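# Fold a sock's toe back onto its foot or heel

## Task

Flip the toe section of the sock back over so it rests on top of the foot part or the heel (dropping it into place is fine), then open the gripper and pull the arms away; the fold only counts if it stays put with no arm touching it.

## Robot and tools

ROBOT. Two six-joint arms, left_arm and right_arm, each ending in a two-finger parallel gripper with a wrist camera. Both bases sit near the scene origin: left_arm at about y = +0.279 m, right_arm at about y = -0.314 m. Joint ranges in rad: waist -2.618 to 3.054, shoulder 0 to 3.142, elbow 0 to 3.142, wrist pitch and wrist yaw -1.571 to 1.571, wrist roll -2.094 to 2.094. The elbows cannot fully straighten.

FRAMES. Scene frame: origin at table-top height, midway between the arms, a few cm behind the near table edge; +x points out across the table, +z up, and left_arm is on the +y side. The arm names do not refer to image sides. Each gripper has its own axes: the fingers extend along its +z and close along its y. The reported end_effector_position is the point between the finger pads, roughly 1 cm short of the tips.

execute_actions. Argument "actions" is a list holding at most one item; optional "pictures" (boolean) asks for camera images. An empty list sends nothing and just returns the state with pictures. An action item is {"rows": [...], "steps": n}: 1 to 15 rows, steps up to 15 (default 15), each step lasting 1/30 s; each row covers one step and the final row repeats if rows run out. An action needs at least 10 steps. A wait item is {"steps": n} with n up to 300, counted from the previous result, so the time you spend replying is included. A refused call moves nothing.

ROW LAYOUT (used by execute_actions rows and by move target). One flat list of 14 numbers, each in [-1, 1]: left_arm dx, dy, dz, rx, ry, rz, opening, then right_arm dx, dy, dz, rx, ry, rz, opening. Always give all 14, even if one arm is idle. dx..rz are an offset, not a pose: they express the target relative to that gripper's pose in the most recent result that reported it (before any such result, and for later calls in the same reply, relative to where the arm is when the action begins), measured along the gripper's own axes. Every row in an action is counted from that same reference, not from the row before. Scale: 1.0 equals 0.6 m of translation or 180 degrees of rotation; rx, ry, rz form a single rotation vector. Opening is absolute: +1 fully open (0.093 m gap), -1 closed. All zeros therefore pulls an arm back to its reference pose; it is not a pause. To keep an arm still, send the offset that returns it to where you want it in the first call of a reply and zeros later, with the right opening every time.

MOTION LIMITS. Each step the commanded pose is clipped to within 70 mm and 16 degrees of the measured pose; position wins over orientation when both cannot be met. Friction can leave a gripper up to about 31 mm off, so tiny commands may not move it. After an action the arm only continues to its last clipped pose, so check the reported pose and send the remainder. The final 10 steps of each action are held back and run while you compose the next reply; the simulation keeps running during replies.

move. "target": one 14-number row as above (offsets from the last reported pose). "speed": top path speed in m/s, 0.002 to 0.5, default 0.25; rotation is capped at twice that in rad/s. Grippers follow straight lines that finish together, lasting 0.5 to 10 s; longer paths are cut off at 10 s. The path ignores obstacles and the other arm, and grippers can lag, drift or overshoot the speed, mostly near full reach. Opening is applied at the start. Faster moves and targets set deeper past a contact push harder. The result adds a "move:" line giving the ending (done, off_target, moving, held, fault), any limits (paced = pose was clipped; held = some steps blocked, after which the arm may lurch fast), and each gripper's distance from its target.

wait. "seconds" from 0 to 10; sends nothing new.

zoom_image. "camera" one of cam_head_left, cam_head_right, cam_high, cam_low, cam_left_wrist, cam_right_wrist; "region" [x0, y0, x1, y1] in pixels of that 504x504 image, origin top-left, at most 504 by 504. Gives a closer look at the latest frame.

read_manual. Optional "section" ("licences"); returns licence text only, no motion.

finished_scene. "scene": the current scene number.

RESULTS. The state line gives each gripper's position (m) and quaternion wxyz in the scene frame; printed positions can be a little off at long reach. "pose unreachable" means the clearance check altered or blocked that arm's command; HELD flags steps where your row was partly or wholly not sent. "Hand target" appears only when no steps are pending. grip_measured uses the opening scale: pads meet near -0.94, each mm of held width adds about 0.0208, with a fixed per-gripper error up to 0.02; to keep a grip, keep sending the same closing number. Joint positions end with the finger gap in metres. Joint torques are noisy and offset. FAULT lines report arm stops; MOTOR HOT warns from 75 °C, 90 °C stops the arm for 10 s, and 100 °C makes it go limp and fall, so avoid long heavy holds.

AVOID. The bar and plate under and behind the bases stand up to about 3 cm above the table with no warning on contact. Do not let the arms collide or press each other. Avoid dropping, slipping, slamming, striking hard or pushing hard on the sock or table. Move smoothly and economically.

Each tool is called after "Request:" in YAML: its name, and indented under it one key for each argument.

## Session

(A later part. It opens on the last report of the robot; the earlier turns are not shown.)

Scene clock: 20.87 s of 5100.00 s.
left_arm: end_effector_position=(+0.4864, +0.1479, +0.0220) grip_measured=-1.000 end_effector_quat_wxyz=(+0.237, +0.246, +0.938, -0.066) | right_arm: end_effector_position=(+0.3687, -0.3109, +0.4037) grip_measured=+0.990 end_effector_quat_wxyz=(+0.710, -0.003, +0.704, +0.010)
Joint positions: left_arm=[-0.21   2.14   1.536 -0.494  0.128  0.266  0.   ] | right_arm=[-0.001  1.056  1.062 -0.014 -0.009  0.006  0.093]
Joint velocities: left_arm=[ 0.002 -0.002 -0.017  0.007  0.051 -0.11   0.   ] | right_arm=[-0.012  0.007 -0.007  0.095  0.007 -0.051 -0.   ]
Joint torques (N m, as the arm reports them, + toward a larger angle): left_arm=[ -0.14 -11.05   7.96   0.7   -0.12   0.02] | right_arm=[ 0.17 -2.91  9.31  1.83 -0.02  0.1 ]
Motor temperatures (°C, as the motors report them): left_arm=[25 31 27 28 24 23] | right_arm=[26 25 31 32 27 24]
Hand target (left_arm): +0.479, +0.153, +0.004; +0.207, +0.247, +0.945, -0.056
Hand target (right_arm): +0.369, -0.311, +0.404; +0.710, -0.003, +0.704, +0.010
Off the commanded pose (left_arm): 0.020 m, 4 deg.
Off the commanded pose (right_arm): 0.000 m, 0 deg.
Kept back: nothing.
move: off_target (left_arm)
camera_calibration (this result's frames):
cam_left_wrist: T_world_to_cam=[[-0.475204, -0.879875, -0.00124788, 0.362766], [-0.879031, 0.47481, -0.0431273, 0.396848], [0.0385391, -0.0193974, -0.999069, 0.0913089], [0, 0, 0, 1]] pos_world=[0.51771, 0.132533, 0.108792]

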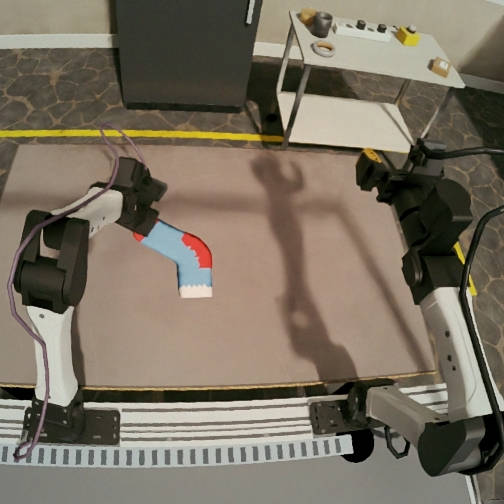

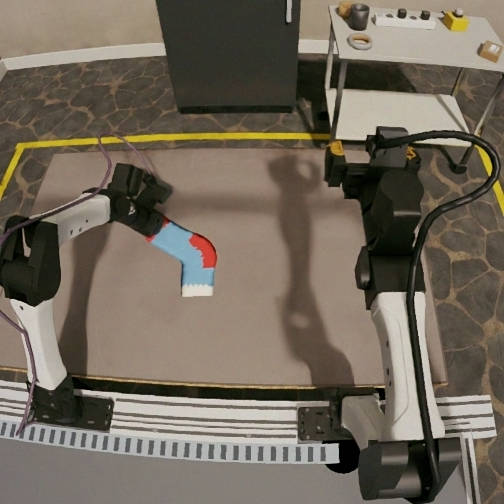

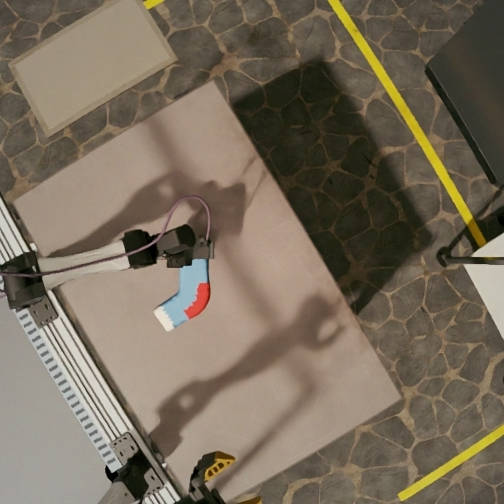

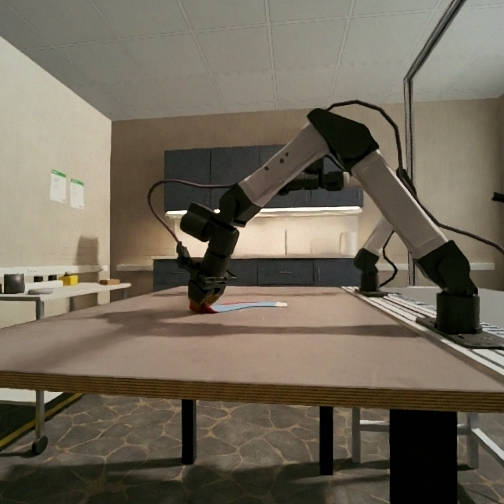

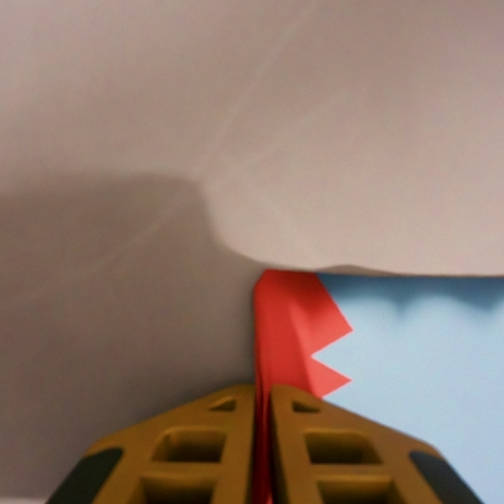

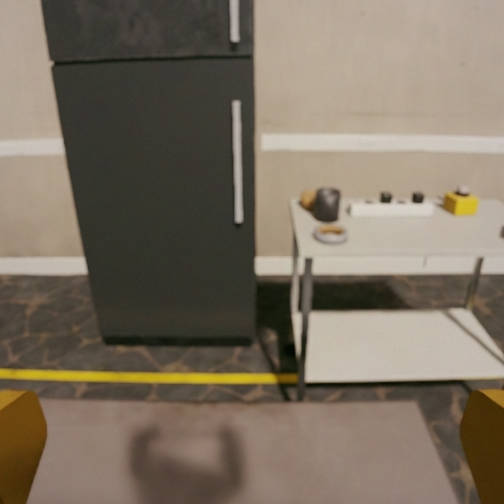

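Request:
move:
  target: [-0.0477, -0.0507, -0.0881, 0, 0, 0, -1, 0, 0, 0, 0, 0, 0, 1]
  speed: 0.1

Request:
move:
  target: [0, -0.11, 0, 0, 0, 0, -1, 0, 0, 0, 0, 0, 0, 1]
  speed: 0.1

Scene clock: 25.67 s of 5100.00 s.
left_arm: end_effector_position=(+0.4671, +0.1263, +0.0646) grip_measured=-1.000 end_effector_quat_wxyz=(+0.221, +0.245, +0.942, -0.067) | right_arm: end_effector_position=(+0.3687, -0.3109, +0.4037) grip_measured=+0.990 end_effector_quat_wxyz=(+0.710, -0.003, +0.704, +0.010)
Joint positions: left_arm=[-0.272  2.065  1.607 -0.667  0.101  0.208  0.   ] | right_arm=[-0.001  1.056  1.062 -0.014 -0.009  0.006  0.093]
Joint velocities: left_arm=[-0.012  0.002 -0.012  0.051 -0.081  0.022  0.   ] | right_arm=[-0.017  0.002  0.002  0.037  0.007  0.051 -0.   ]
Joint torques (N m, as the arm reports them, + toward a larger angle): left_arm=[ -0.9  -15.28   9.63   0.86   0.04  -0.08] | right_arm=[ 0.24 -2.71  9.14  1.82  0.    0.12]
Motor temperatures (°C, as the motors report them): left_arm=[25 32 28 28 24 23] | right_arm=[26 25 32 32 27 24]
Hand target (left_arm): +0.471, +0.122, +0.082; +0.237, +0.245, +0.938, -0.066
Hand target (right_arm): +0.369, -0.311, +0.404; +0.710, -0.003, +0.704, +0.010
Off the commanded pose (left_arm): 0.019 m, 2 deg.
Off the commanded pose (right_arm): 0.000 m, 0 deg.
Kept back: nothing.
After step 90, 0.57 s passed at rest.
move: off_target (left_arm)
camera_calibration (this result's frames):
cam_left_wrist: T_world_to_cam=[[-0.474783, -0.880067, 0.00793136, 0.333885], [-0.88008, 0.474685, -0.0115832, 0.390439], [0.00642907, -0.0124797, -0.999901, 0.148381], [0, 0, 0, 1]] pos_world=[0.501186, 0.110357, 0.150241]

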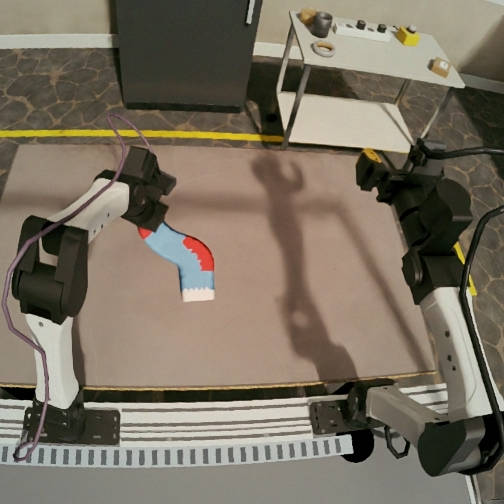

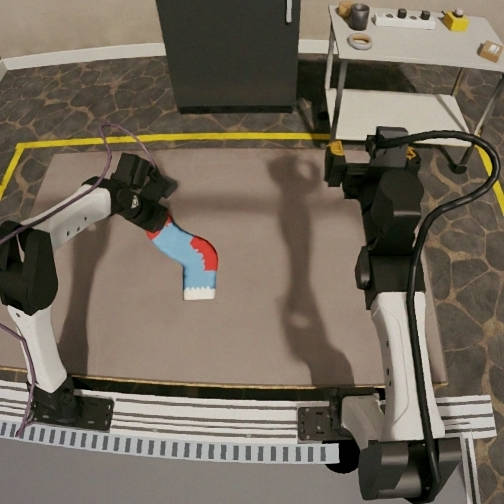

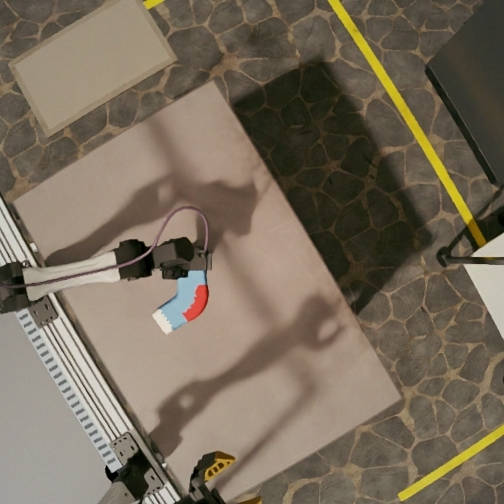

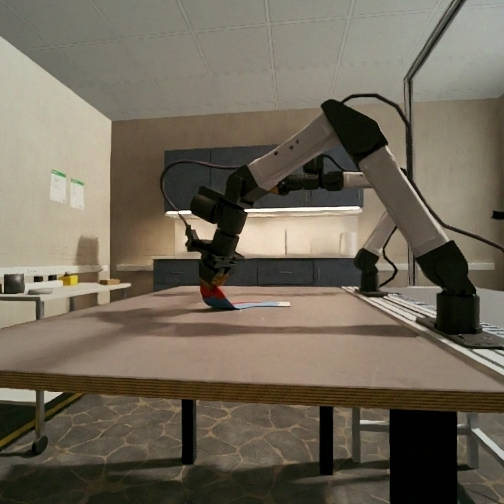

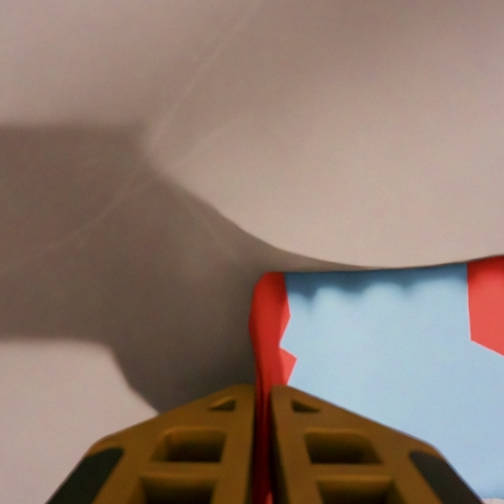

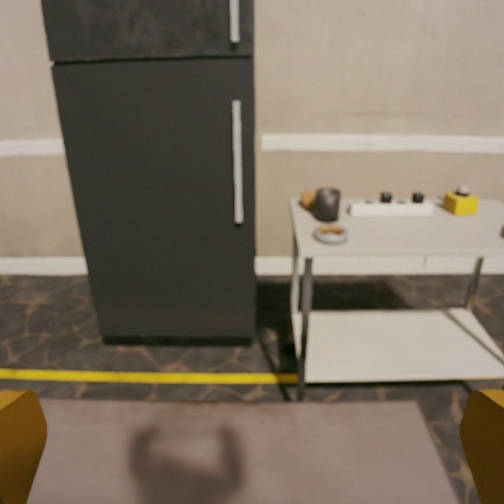

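Scene clock: 26.77 s of 5100.00 s.
left_arm: end_effector_position=(+0.4370, +0.0694, +0.0598) grip_measured=-1.000 end_effector_quat_wxyz=(+0.211, +0.248, +0.943, -0.066) | right_arm: end_effector_position=(+0.3687, -0.3109, +0.4037) grip_measured=+0.990 end_effector_quat_wxyz=(+0.710, -0.003, +0.704, +0.010)
Joint positions: left_arm=[-0.423  2.052  1.57  -0.654  0.039  0.076  0.   ] | right_arm=[-0.001  1.056  1.062 -0.014 -0.009  0.006  0.093]
Joint velocities: left_arm=[-0.012 -0.007 -0.012  0.037 -0.081 -0.037  0.   ] | right_arm=[-0.012 -0.007 -0.007 -0.037 -0.022 -0.037 -0.001]
Joint torques (N m, as the arm reports them, + toward a larger angle): left_arm=[ -0.61 -15.66   5.56   1.09  -0.01  -0.12] | right_arm=[ 0.27 -2.78  9.31  1.82 -0.03  0.11]
Motor temperatures (°C, as the motors report them): left_arm=[25 32 28 28 24 23] | right_arm=[26 25 32 33 27 24]
Hand target (left_arm): +0.435, +0.069, +0.065; +0.220, +0.245, +0.942, -0.067
Hand target (right_arm): +0.369, -0.311, +0.404; +0.710, -0.003, +0.704, +0.010
Off the commanded pose (left_arm): 0.006 m, 1 deg.
Off the commanded pose (right_arm): 0.000 m, 0 deg.
Kept back: nothing.
move: done
camera_calibration (this result's frames):
cam_left_wrist: T_world_to_cam=[[-0.479106, -0.877689, 0.0109134, 0.271108], [-0.877667, 0.479198, 0.0083491, 0.388334], [-0.0125576, -0.00557822, -0.999906, 0.150886], [0, 0, 0, 1]] pos_world=[0.472613, 0.0527016, 0.144671]

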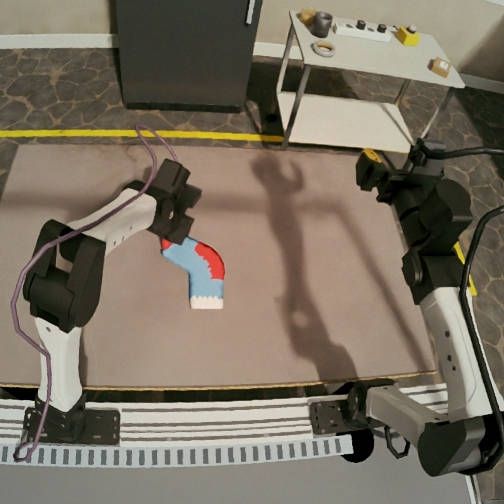

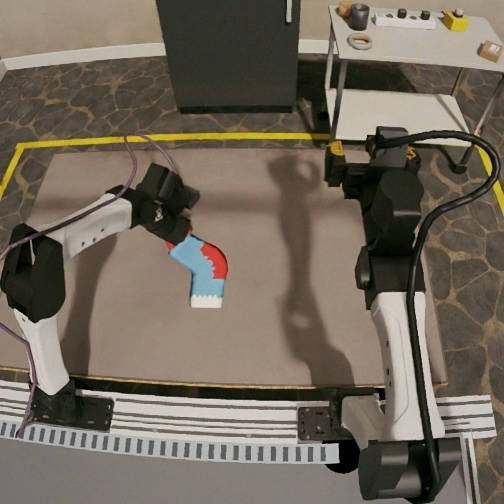

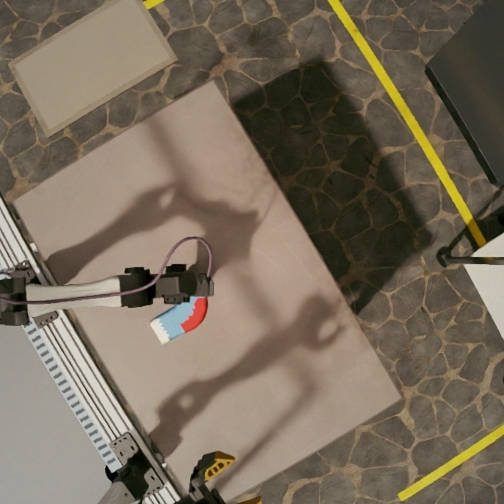

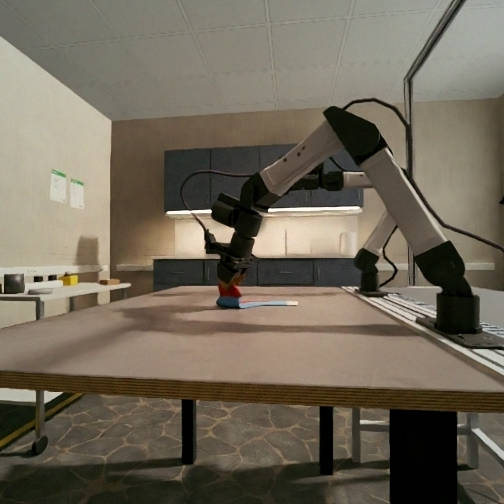

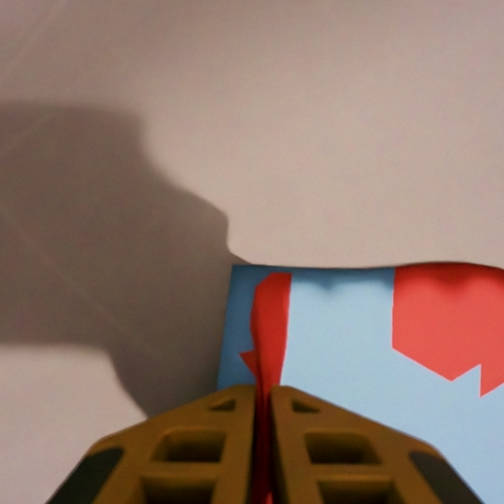

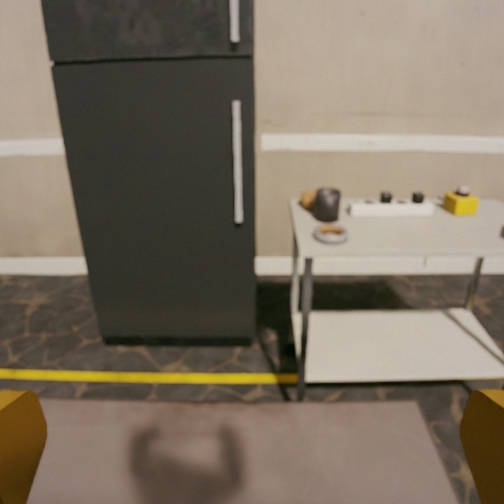

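Request:
move:
  target: [0.0143, -0.108, 0.030, -0.139, 0, 0, -1, 0, 0, 0, 0, 0, 0, 1]
  speed: 0.12

Request:
zoom_image:
  camera: "cam_low"
  region: [190, 250, 330, 330]

Scene clock: 29.90 s of 5100.00 s.
left_arm: end_effector_position=(+0.4026, +0.0177, +0.0397) grip_measured=-1.000 end_effector_quat_wxyz=(+0.258, +0.197, +0.936, +0.138) | right_arm: end_effector_position=(+0.3687, -0.3109, +0.4037) grip_measured=+0.990 end_effector_quat_wxyz=(+0.710, -0.003, +0.704, +0.010)
Joint positions: left_arm=[-0.734  2.159  1.607 -0.693 -0.514 -0.237  0.   ] | right_arm=[-0.001  1.056  1.062 -0.014 -0.009  0.006  0.093]
Joint velocities: left_arm=[ 0.007 -0.002 -0.002 -0.022 -0.051 -0.051  0.   ] | right_arm=[-0.022  0.007 -0.002 -0.037 -0.007 -0.051  0.001]
Joint torques (N m, as the arm reports them, + toward a larger angle): left_arm=[ -0.69 -12.47   9.47   0.68  -0.32  -0.12] | right_arm=[ 0.21 -2.88  9.33  1.86 -0.05  0.11]
Motor temperatures (°C, as the motors report them): left_arm=[25 33 28 28 24 23] | right_arm=[26 25 32 33 27 24]
Hand target (left_arm): +0.405, +0.013, +0.041; +0.260, +0.196, +0.935, +0.139
Hand target (right_arm): +0.369, -0.311, +0.404; +0.710, -0.003, +0.704, +0.010
Off the commanded pose (left_arm): 0.006 m, 0 deg.
Off the commanded pose (right_arm): 0.000 m, 0 deg.
Kept back: nothing.
move: done
camera_calibration (this result's frames):
cam_left_wrist: T_world_to_cam=[[-0.278788, -0.887042, -0.368014, 0.143989], [-0.950207, 0.310339, -0.0281992, 0.416715], [0.139223, 0.341828, -0.929393, 0.0600137], [0, 0, 0, 1]] pos_world=[0.427753, -0.0221134, 0.120517]

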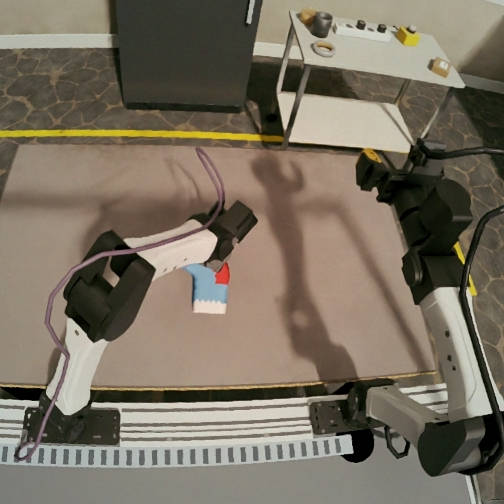

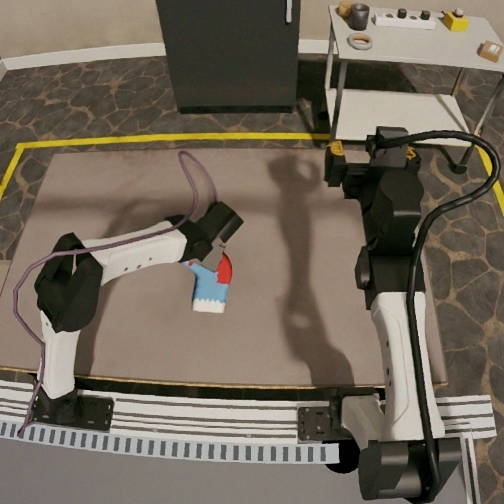

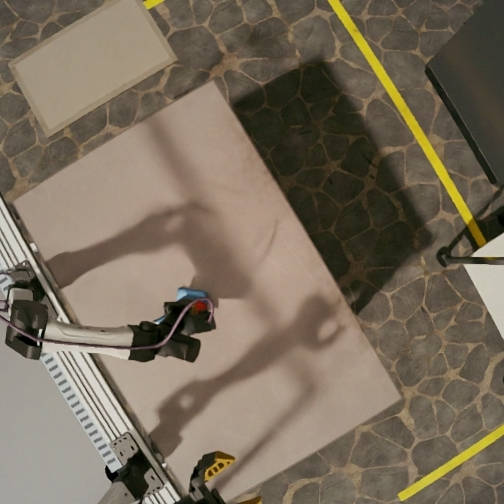

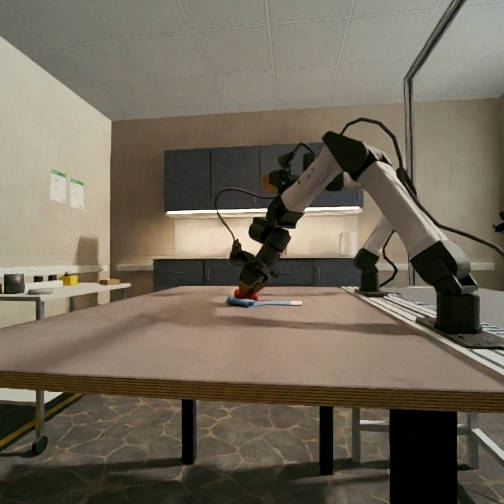

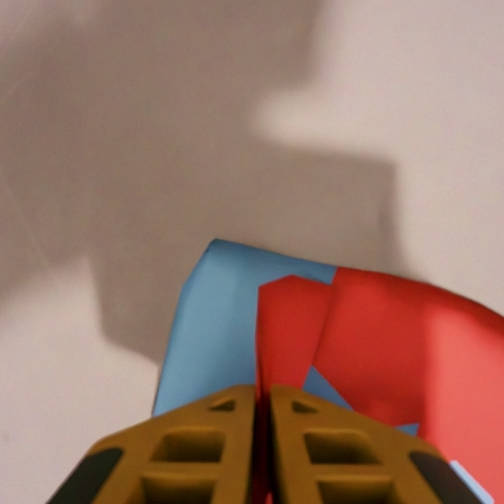

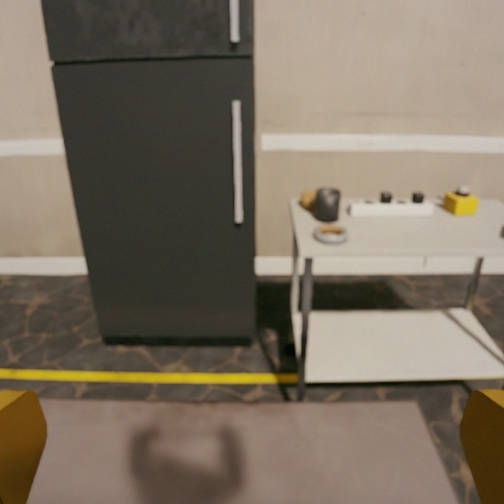

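Region (190, 250, 330, 330) of cam_low's 504x504 image, scaled by 3.600, with more detail than that image has; it fills the top 288 rows of this view, and the rest is white.

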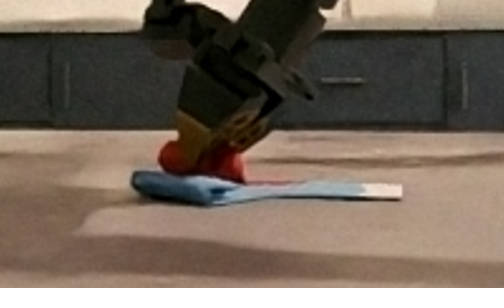

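Request:
move:
  target: [0.0031, -0.0482, -0.0145, 0, 0, 0, -1, 0, 0, 0, 0, 0, 0, 1]
  speed: 0.08

Request:
move:
  target: [0, 0, 0, 0, 0, 0, -0.2, 0, 0, 0, 0, 0, 0, 1]
  speed: 0.08

Request:
zoom_image:
  camera: "cam_low"
  region: [190, 250, 330, 330]

Scene clock: 31.73 s of 5100.00 s.
left_arm: end_effector_position=(+0.3863, -0.0036, +0.0349) grip_measured=-1.000 end_effector_quat_wxyz=(+0.257, +0.199, +0.936, +0.137) | right_arm: end_effector_position=(+0.3687, -0.3109, +0.4037) grip_measured=+0.990 end_effector_quat_wxyz=(+0.710, -0.003, +0.704, +0.010)
Joint positions: left_arm=[-0.795  2.185  1.631 -0.724 -0.53  -0.301  0.   ] | right_arm=[-0.001  1.056  1.062 -0.014 -0.009  0.006  0.093]
Joint velocities: left_arm=[-0.002 -0.022  0.012  0.066  0.007 -0.051  0.   ] | right_arm=[-0.002  0.002  0.002  0.081  0.022  0.051  0.   ]
Joint torques (N m, as the arm reports them, + toward a larger angle): left_arm=[ -0.51 -12.7    9.52   0.66  -0.34  -0.1 ] | right_arm=[ 0.18 -2.86  9.12  1.84 -0.04  0.1 ]
Motor temperatures (°C, as the motors report them): left_arm=[25 34 29 28 24 23] | right_arm=[26 25 33 33 27 24]
Hand target (left_arm): +0.388, -0.008, +0.036; +0.258, +0.197, +0.936, +0.137
Hand target (right_arm): +0.369, -0.311, +0.404; +0.710, -0.003, +0.704, +0.010
Off the commanded pose (left_arm): 0.005 m, 0 deg.
Off the commanded pose (right_arm): 0.000 m, 0 deg.
Kept back: nothing.
move: done
camera_calibration (this result's frames):
cam_left_wrist: T_world_to_cam=[[-0.282381, -0.886177, -0.367357, 0.120133], [-0.949261, 0.313387, -0.0263049, 0.407316], [0.138436, 0.341289, -0.929708, 0.0653918], [0, 0, 0, 1]] pos_world=[0.41152, -0.0435066, 0.115641]

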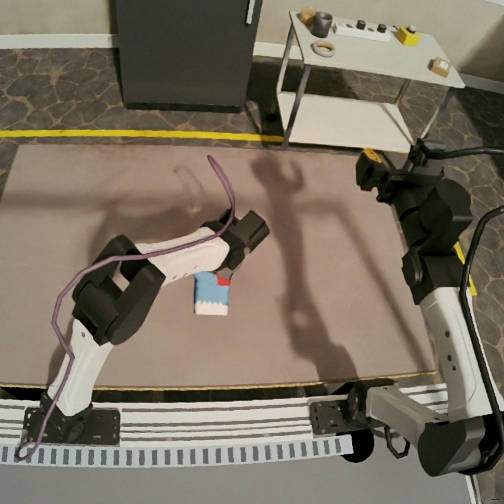

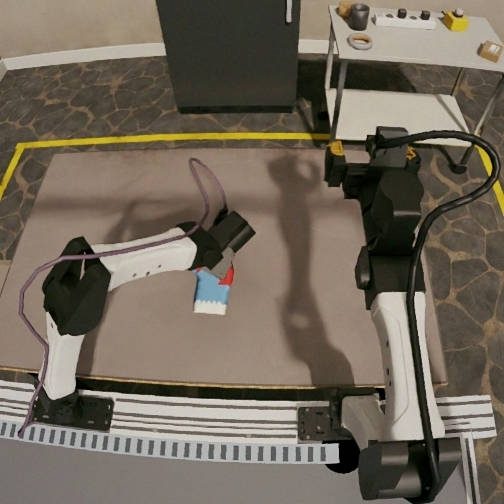

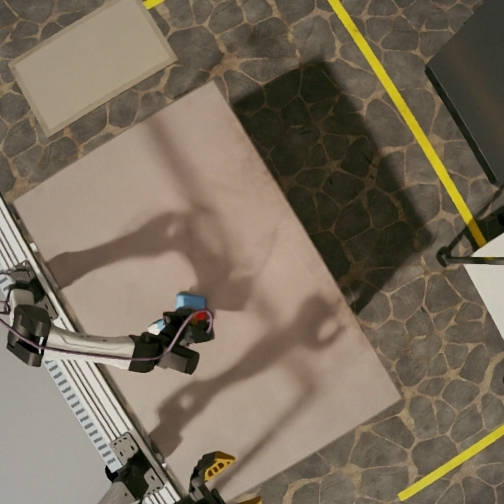

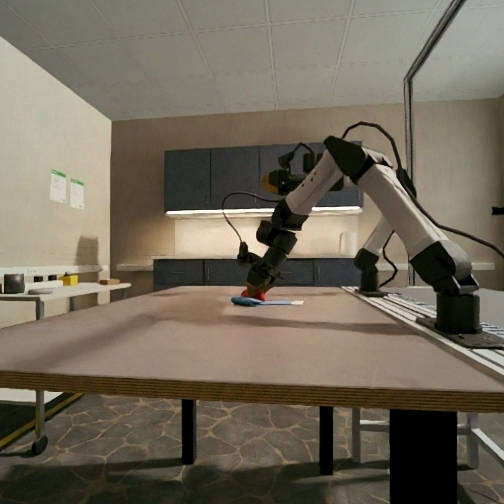

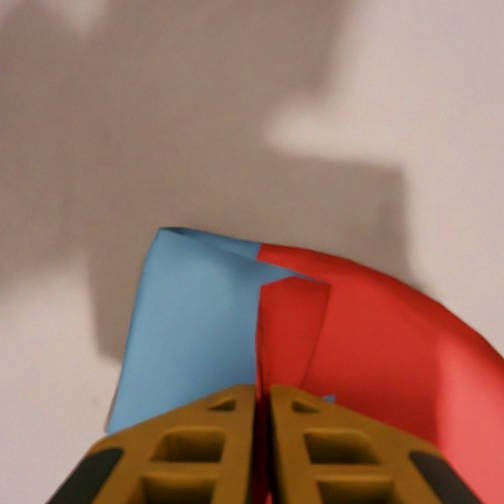

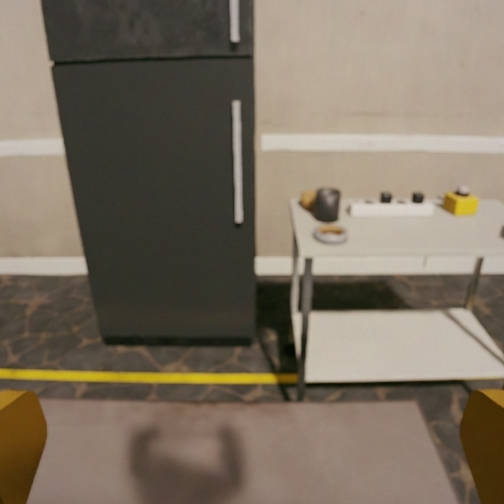

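Scene clock: 32.23 s of 5100.00 s.
left_arm: end_effector_position=(+0.3863, -0.0036, +0.0349) grip_measured=-0.203 end_effector_quat_wxyz=(+0.257, +0.199, +0.936, +0.137) | right_arm: end_effector_position=(+0.3687, -0.3109, +0.4037) grip_measured=+0.990 end_effector_quat_wxyz=(+0.710, -0.003, +0.704, +0.010)
Joint positions: left_arm=[-0.795  2.185  1.631 -0.724 -0.53  -0.301  0.035] | right_arm=[-0.001  1.056  1.062 -0.014 -0.009  0.006  0.093]
Joint velocities: left_arm=[-0.007  0.012  0.022 -0.022 -0.051  0.051  0.   ] | right_arm=[-0.012 -0.002 -0.022  0.022  0.007 -0.007 -0.001]
Joint torques (N m, as the arm reports them, + toward a larger angle): left_arm=[ -0.09 -14.13   7.08   0.72  -0.31  -0.07] | right_arm=[ 0.16 -2.7   9.32  1.83 -0.03  0.09]
Motor temperatures (°C, as the motors report them): left_arm=[25 34 29 28 24 23] | right_arm=[26 25 33 33 27 24]
Hand target (left_arm): +0.386, -0.004, +0.035; +0.257, +0.199, +0.936, +0.137
Hand target (right_arm): +0.369, -0.311, +0.404; +0.710, -0.003, +0.704, +0.010
Off the commanded pose (left_arm): 0.000 m, 0 deg.
Off the commanded pose (right_arm): 0.000 m, 0 deg.
Kept back: nothing.
move: done
camera_calibration (this result's frames):
cam_left_wrist: T_world_to_cam=[[-0.282184, -0.886116, -0.367655, 0.120128], [-0.94929, 0.313285, -0.0264734, 0.407351], [0.138639, 0.341541, -0.929585, 0.0653176], [0, 0, 0, 1]] pos_world=[0.411537, -0.0434784, 0.115668]

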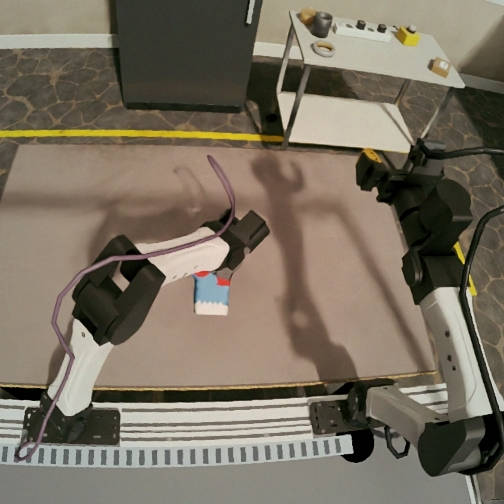

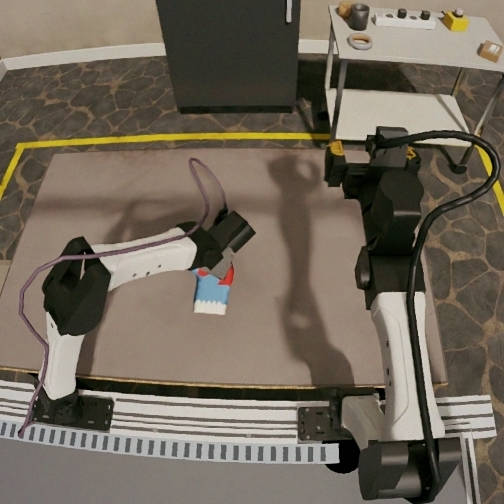

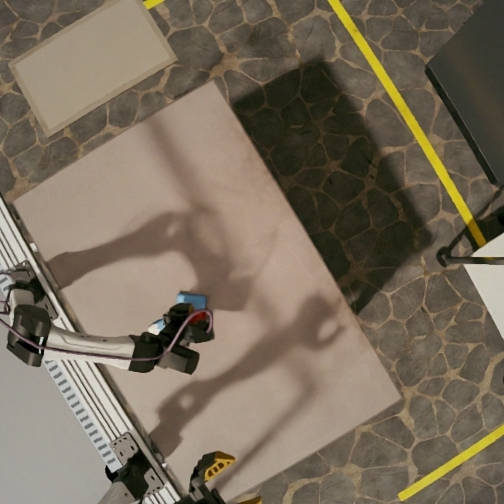

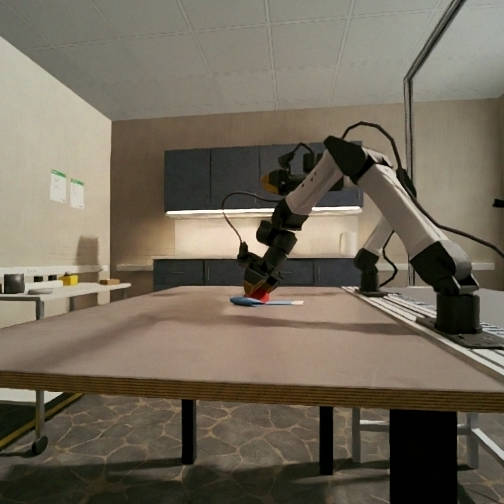

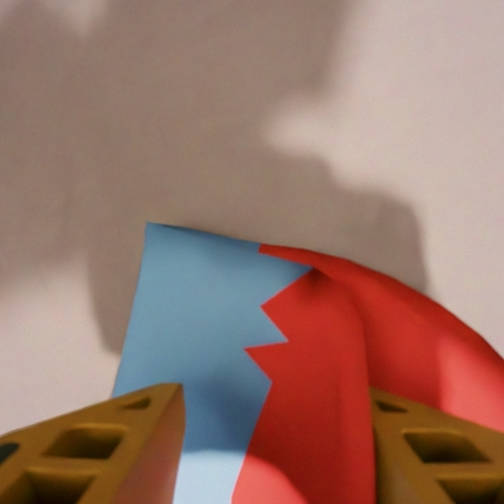

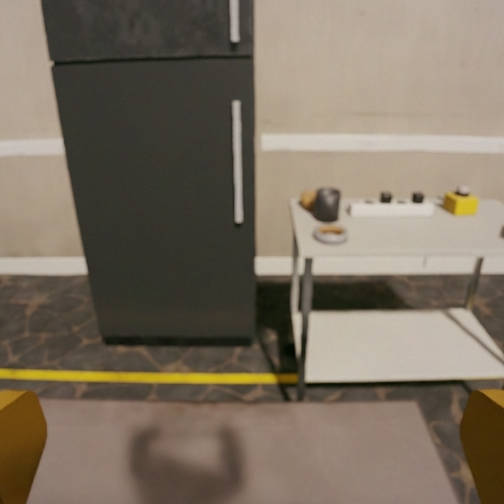

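Region (190, 250, 330, 330) of cam_low's 504x504 image, scaled by 3.600, with more detail than that image has; it fills the top 288 rows of this view, and the rest is white.

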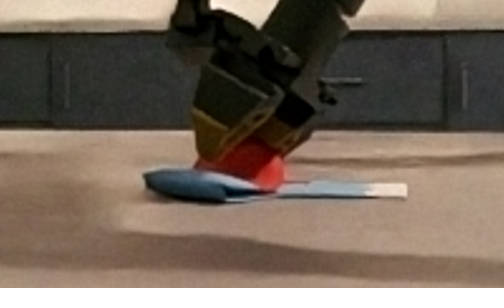

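Request:
move:
  target: [0, -0.0228, -0.1433, 0, 0, 0, -0.2, 0, 0, 0, 0, 0, 0, 1]
  speed: 0.12

Request:
move:
  target: [0.1, 0.35, -0.2, 0.139, -0.1, 0, 1, 0, 0, 0, 0, 0, 0, 1]
  speed: 0.3

Scene clock: 34.43 s of 5100.00 s.
left_arm: end_effector_position=(+0.3338, -0.0234, +0.0843) grip_measured=-0.203 end_effector_quat_wxyz=(+0.242, +0.205, +0.937, +0.148) | right_arm: end_effector_position=(+0.3687, -0.3109, +0.4037) grip_measured=+0.990 end_effector_quat_wxyz=(+0.710, -0.003, +0.704, +0.010)
Joint positions: left_arm=[-0.92   2.119  1.74  -1.012 -0.557 -0.443  0.035] | right_arm=[-0.001  1.056  1.062 -0.014 -0.009  0.006  0.093]
Joint velocities: left_arm=[ 0.002 -0.002 -0.017 -0.051  0.037  0.022 -0.001] | right_arm=[-0.012 -0.027 -0.007  0.037  0.007 -0.066 -0.001]
Joint torques (N m, as the arm reports them, + toward a larger angle): left_arm=[ -0.57 -15.26   9.39   0.48  -0.39  -0.11] | right_arm=[ 0.14 -2.81  9.26  1.83 -0.03  0.13]
Motor temperatures (°C, as the motors report them): left_arm=[25 35 29 28 24 23] | right_arm=[26 25 33 34 27 24]
Hand target (left_arm): +0.335, -0.028, +0.101; +0.257, +0.199, +0.936, +0.137
Hand target (right_arm): +0.369, -0.311, +0.404; +0.710, -0.003, +0.704, +0.010
Off the commanded pose (left_arm): 0.018 m, 2 deg.
Off the commanded pose (right_arm): 0.000 m, 0 deg.
Kept back: nothing.
move: off_target (left_arm)
camera_calibration (this result's frames):
cam_left_wrist: T_world_to_cam=[[-0.293461, -0.874899, -0.385268, 0.111433], [-0.94915, 0.314715, 0.0082937, 0.362075], [0.113993, 0.368111, -0.922767, 0.133561], [0, 0, 0, 1]] pos_world=[0.36114, -0.0656226, 0.163174]

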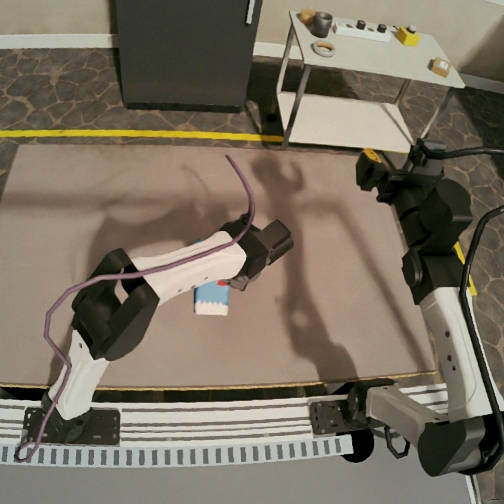

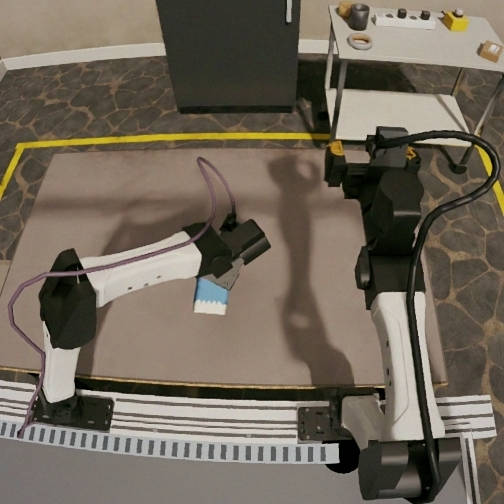

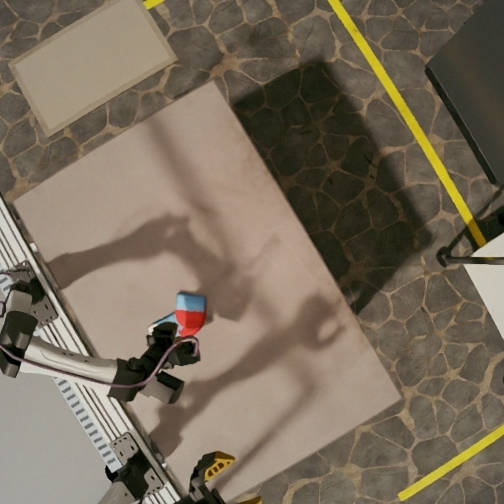

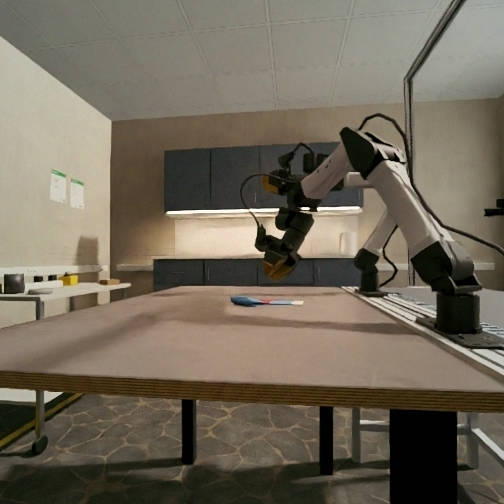

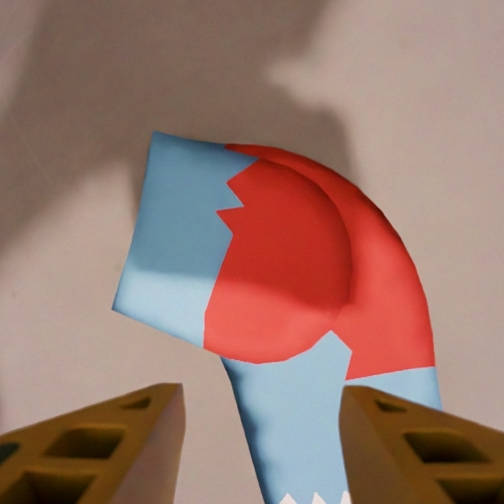

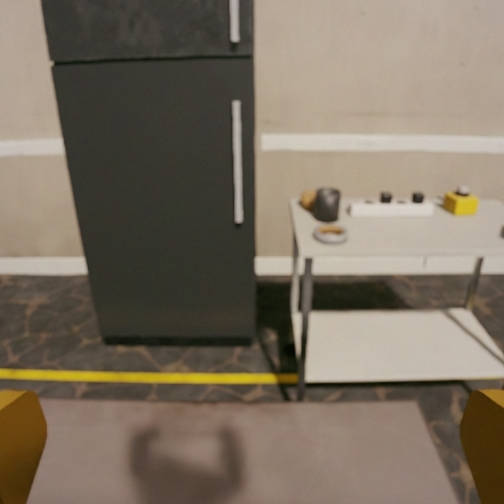

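Scene clock: 36.13 s of 5100.00 s.
left_arm: end_effector_position=(+0.2877, +0.1644, +0.2371) grip_measured=+0.980 end_effector_quat_wxyz=(+0.334, +0.272, +0.898, -0.090) | right_arm: end_effector_position=(+0.3687, -0.3109, +0.4037) grip_measured=+0.990 end_effector_quat_wxyz=(+0.710, -0.003, +0.704, +0.010)
Joint positions: left_arm=[-0.303  1.188  1.249 -0.947  0.142  0.231  0.092] | right_arm=[-0.001  1.056  1.062 -0.014 -0.009  0.006  0.093]
Joint velocities: left_arm=[-0.012  0.002  0.002 -0.037 -0.095  0.051  0.   ] | right_arm=[ 0.007 -0.002  0.007 -0.022 -0.007 -0.11  -0.   ]
Joint torques (N m, as the arm reports them, + toward a larger angle): left_arm=[ 0.71 -3.71  8.9   1.21  0.11  0.  ] | right_arm=[ 0.19 -2.75  9.23  1.82 -0.08  0.13]
Motor temperatures (°C, as the motors report them): left_arm=[25 35 29 28 24 23] | right_arm=[26 25 33 34 27 24]
Hand target (left_arm): +0.288, +0.166, +0.240; +0.334, +0.273, +0.897, -0.091
Hand target (right_arm): +0.369, -0.311, +0.404; +0.710, -0.003, +0.704, +0.010
Off the commanded pose (left_arm): 0.004 m, 0 deg.
Off the commanded pose (right_arm): 0.000 m, 0 deg.
Kept back: nothing.
move: done
camera_calibration (this result's frames):
cam_left_wrist: T_world_to_cam=[[-0.531697, -0.846561, -0.0251404, 0.299512], [-0.816638, 0.52032, -0.249737, 0.247202], [0.224499, -0.112254, -0.967987, 0.268658], [0, 0, 0, 1]] pos_world=[0.30081, 0.155089, 0.329323]

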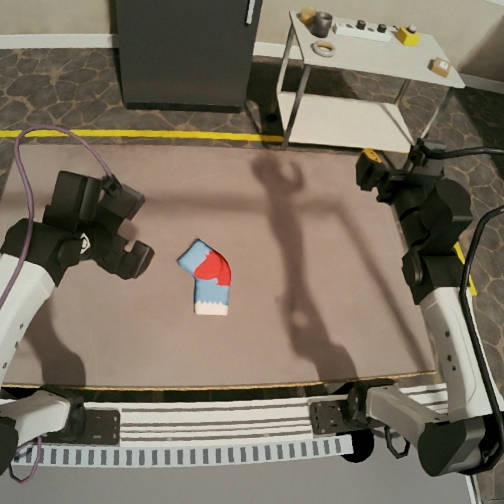

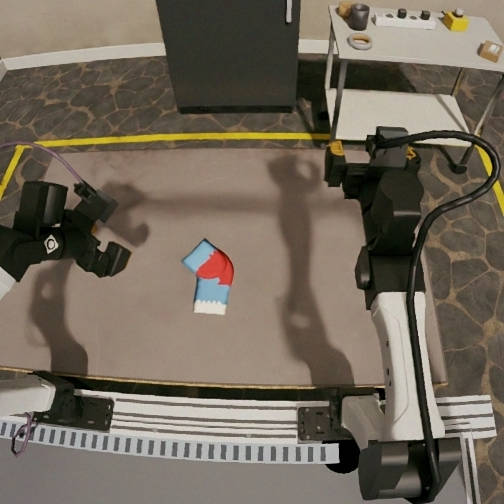

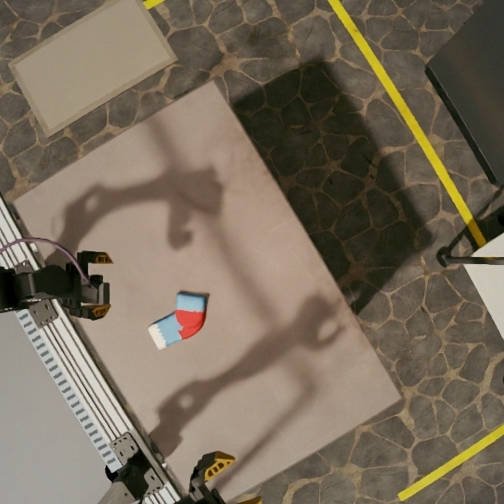

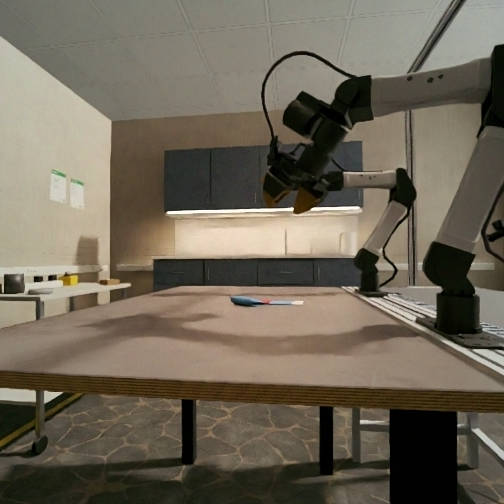

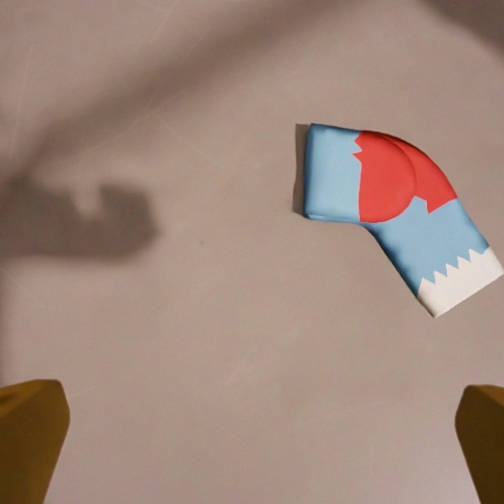

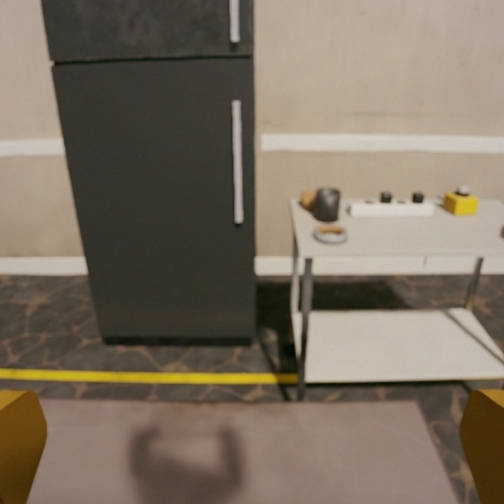

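The toe lies flat on the heel and the arm is clear.

Request:
finished_scene:
  scene: 1

The scene is finished: the task was done.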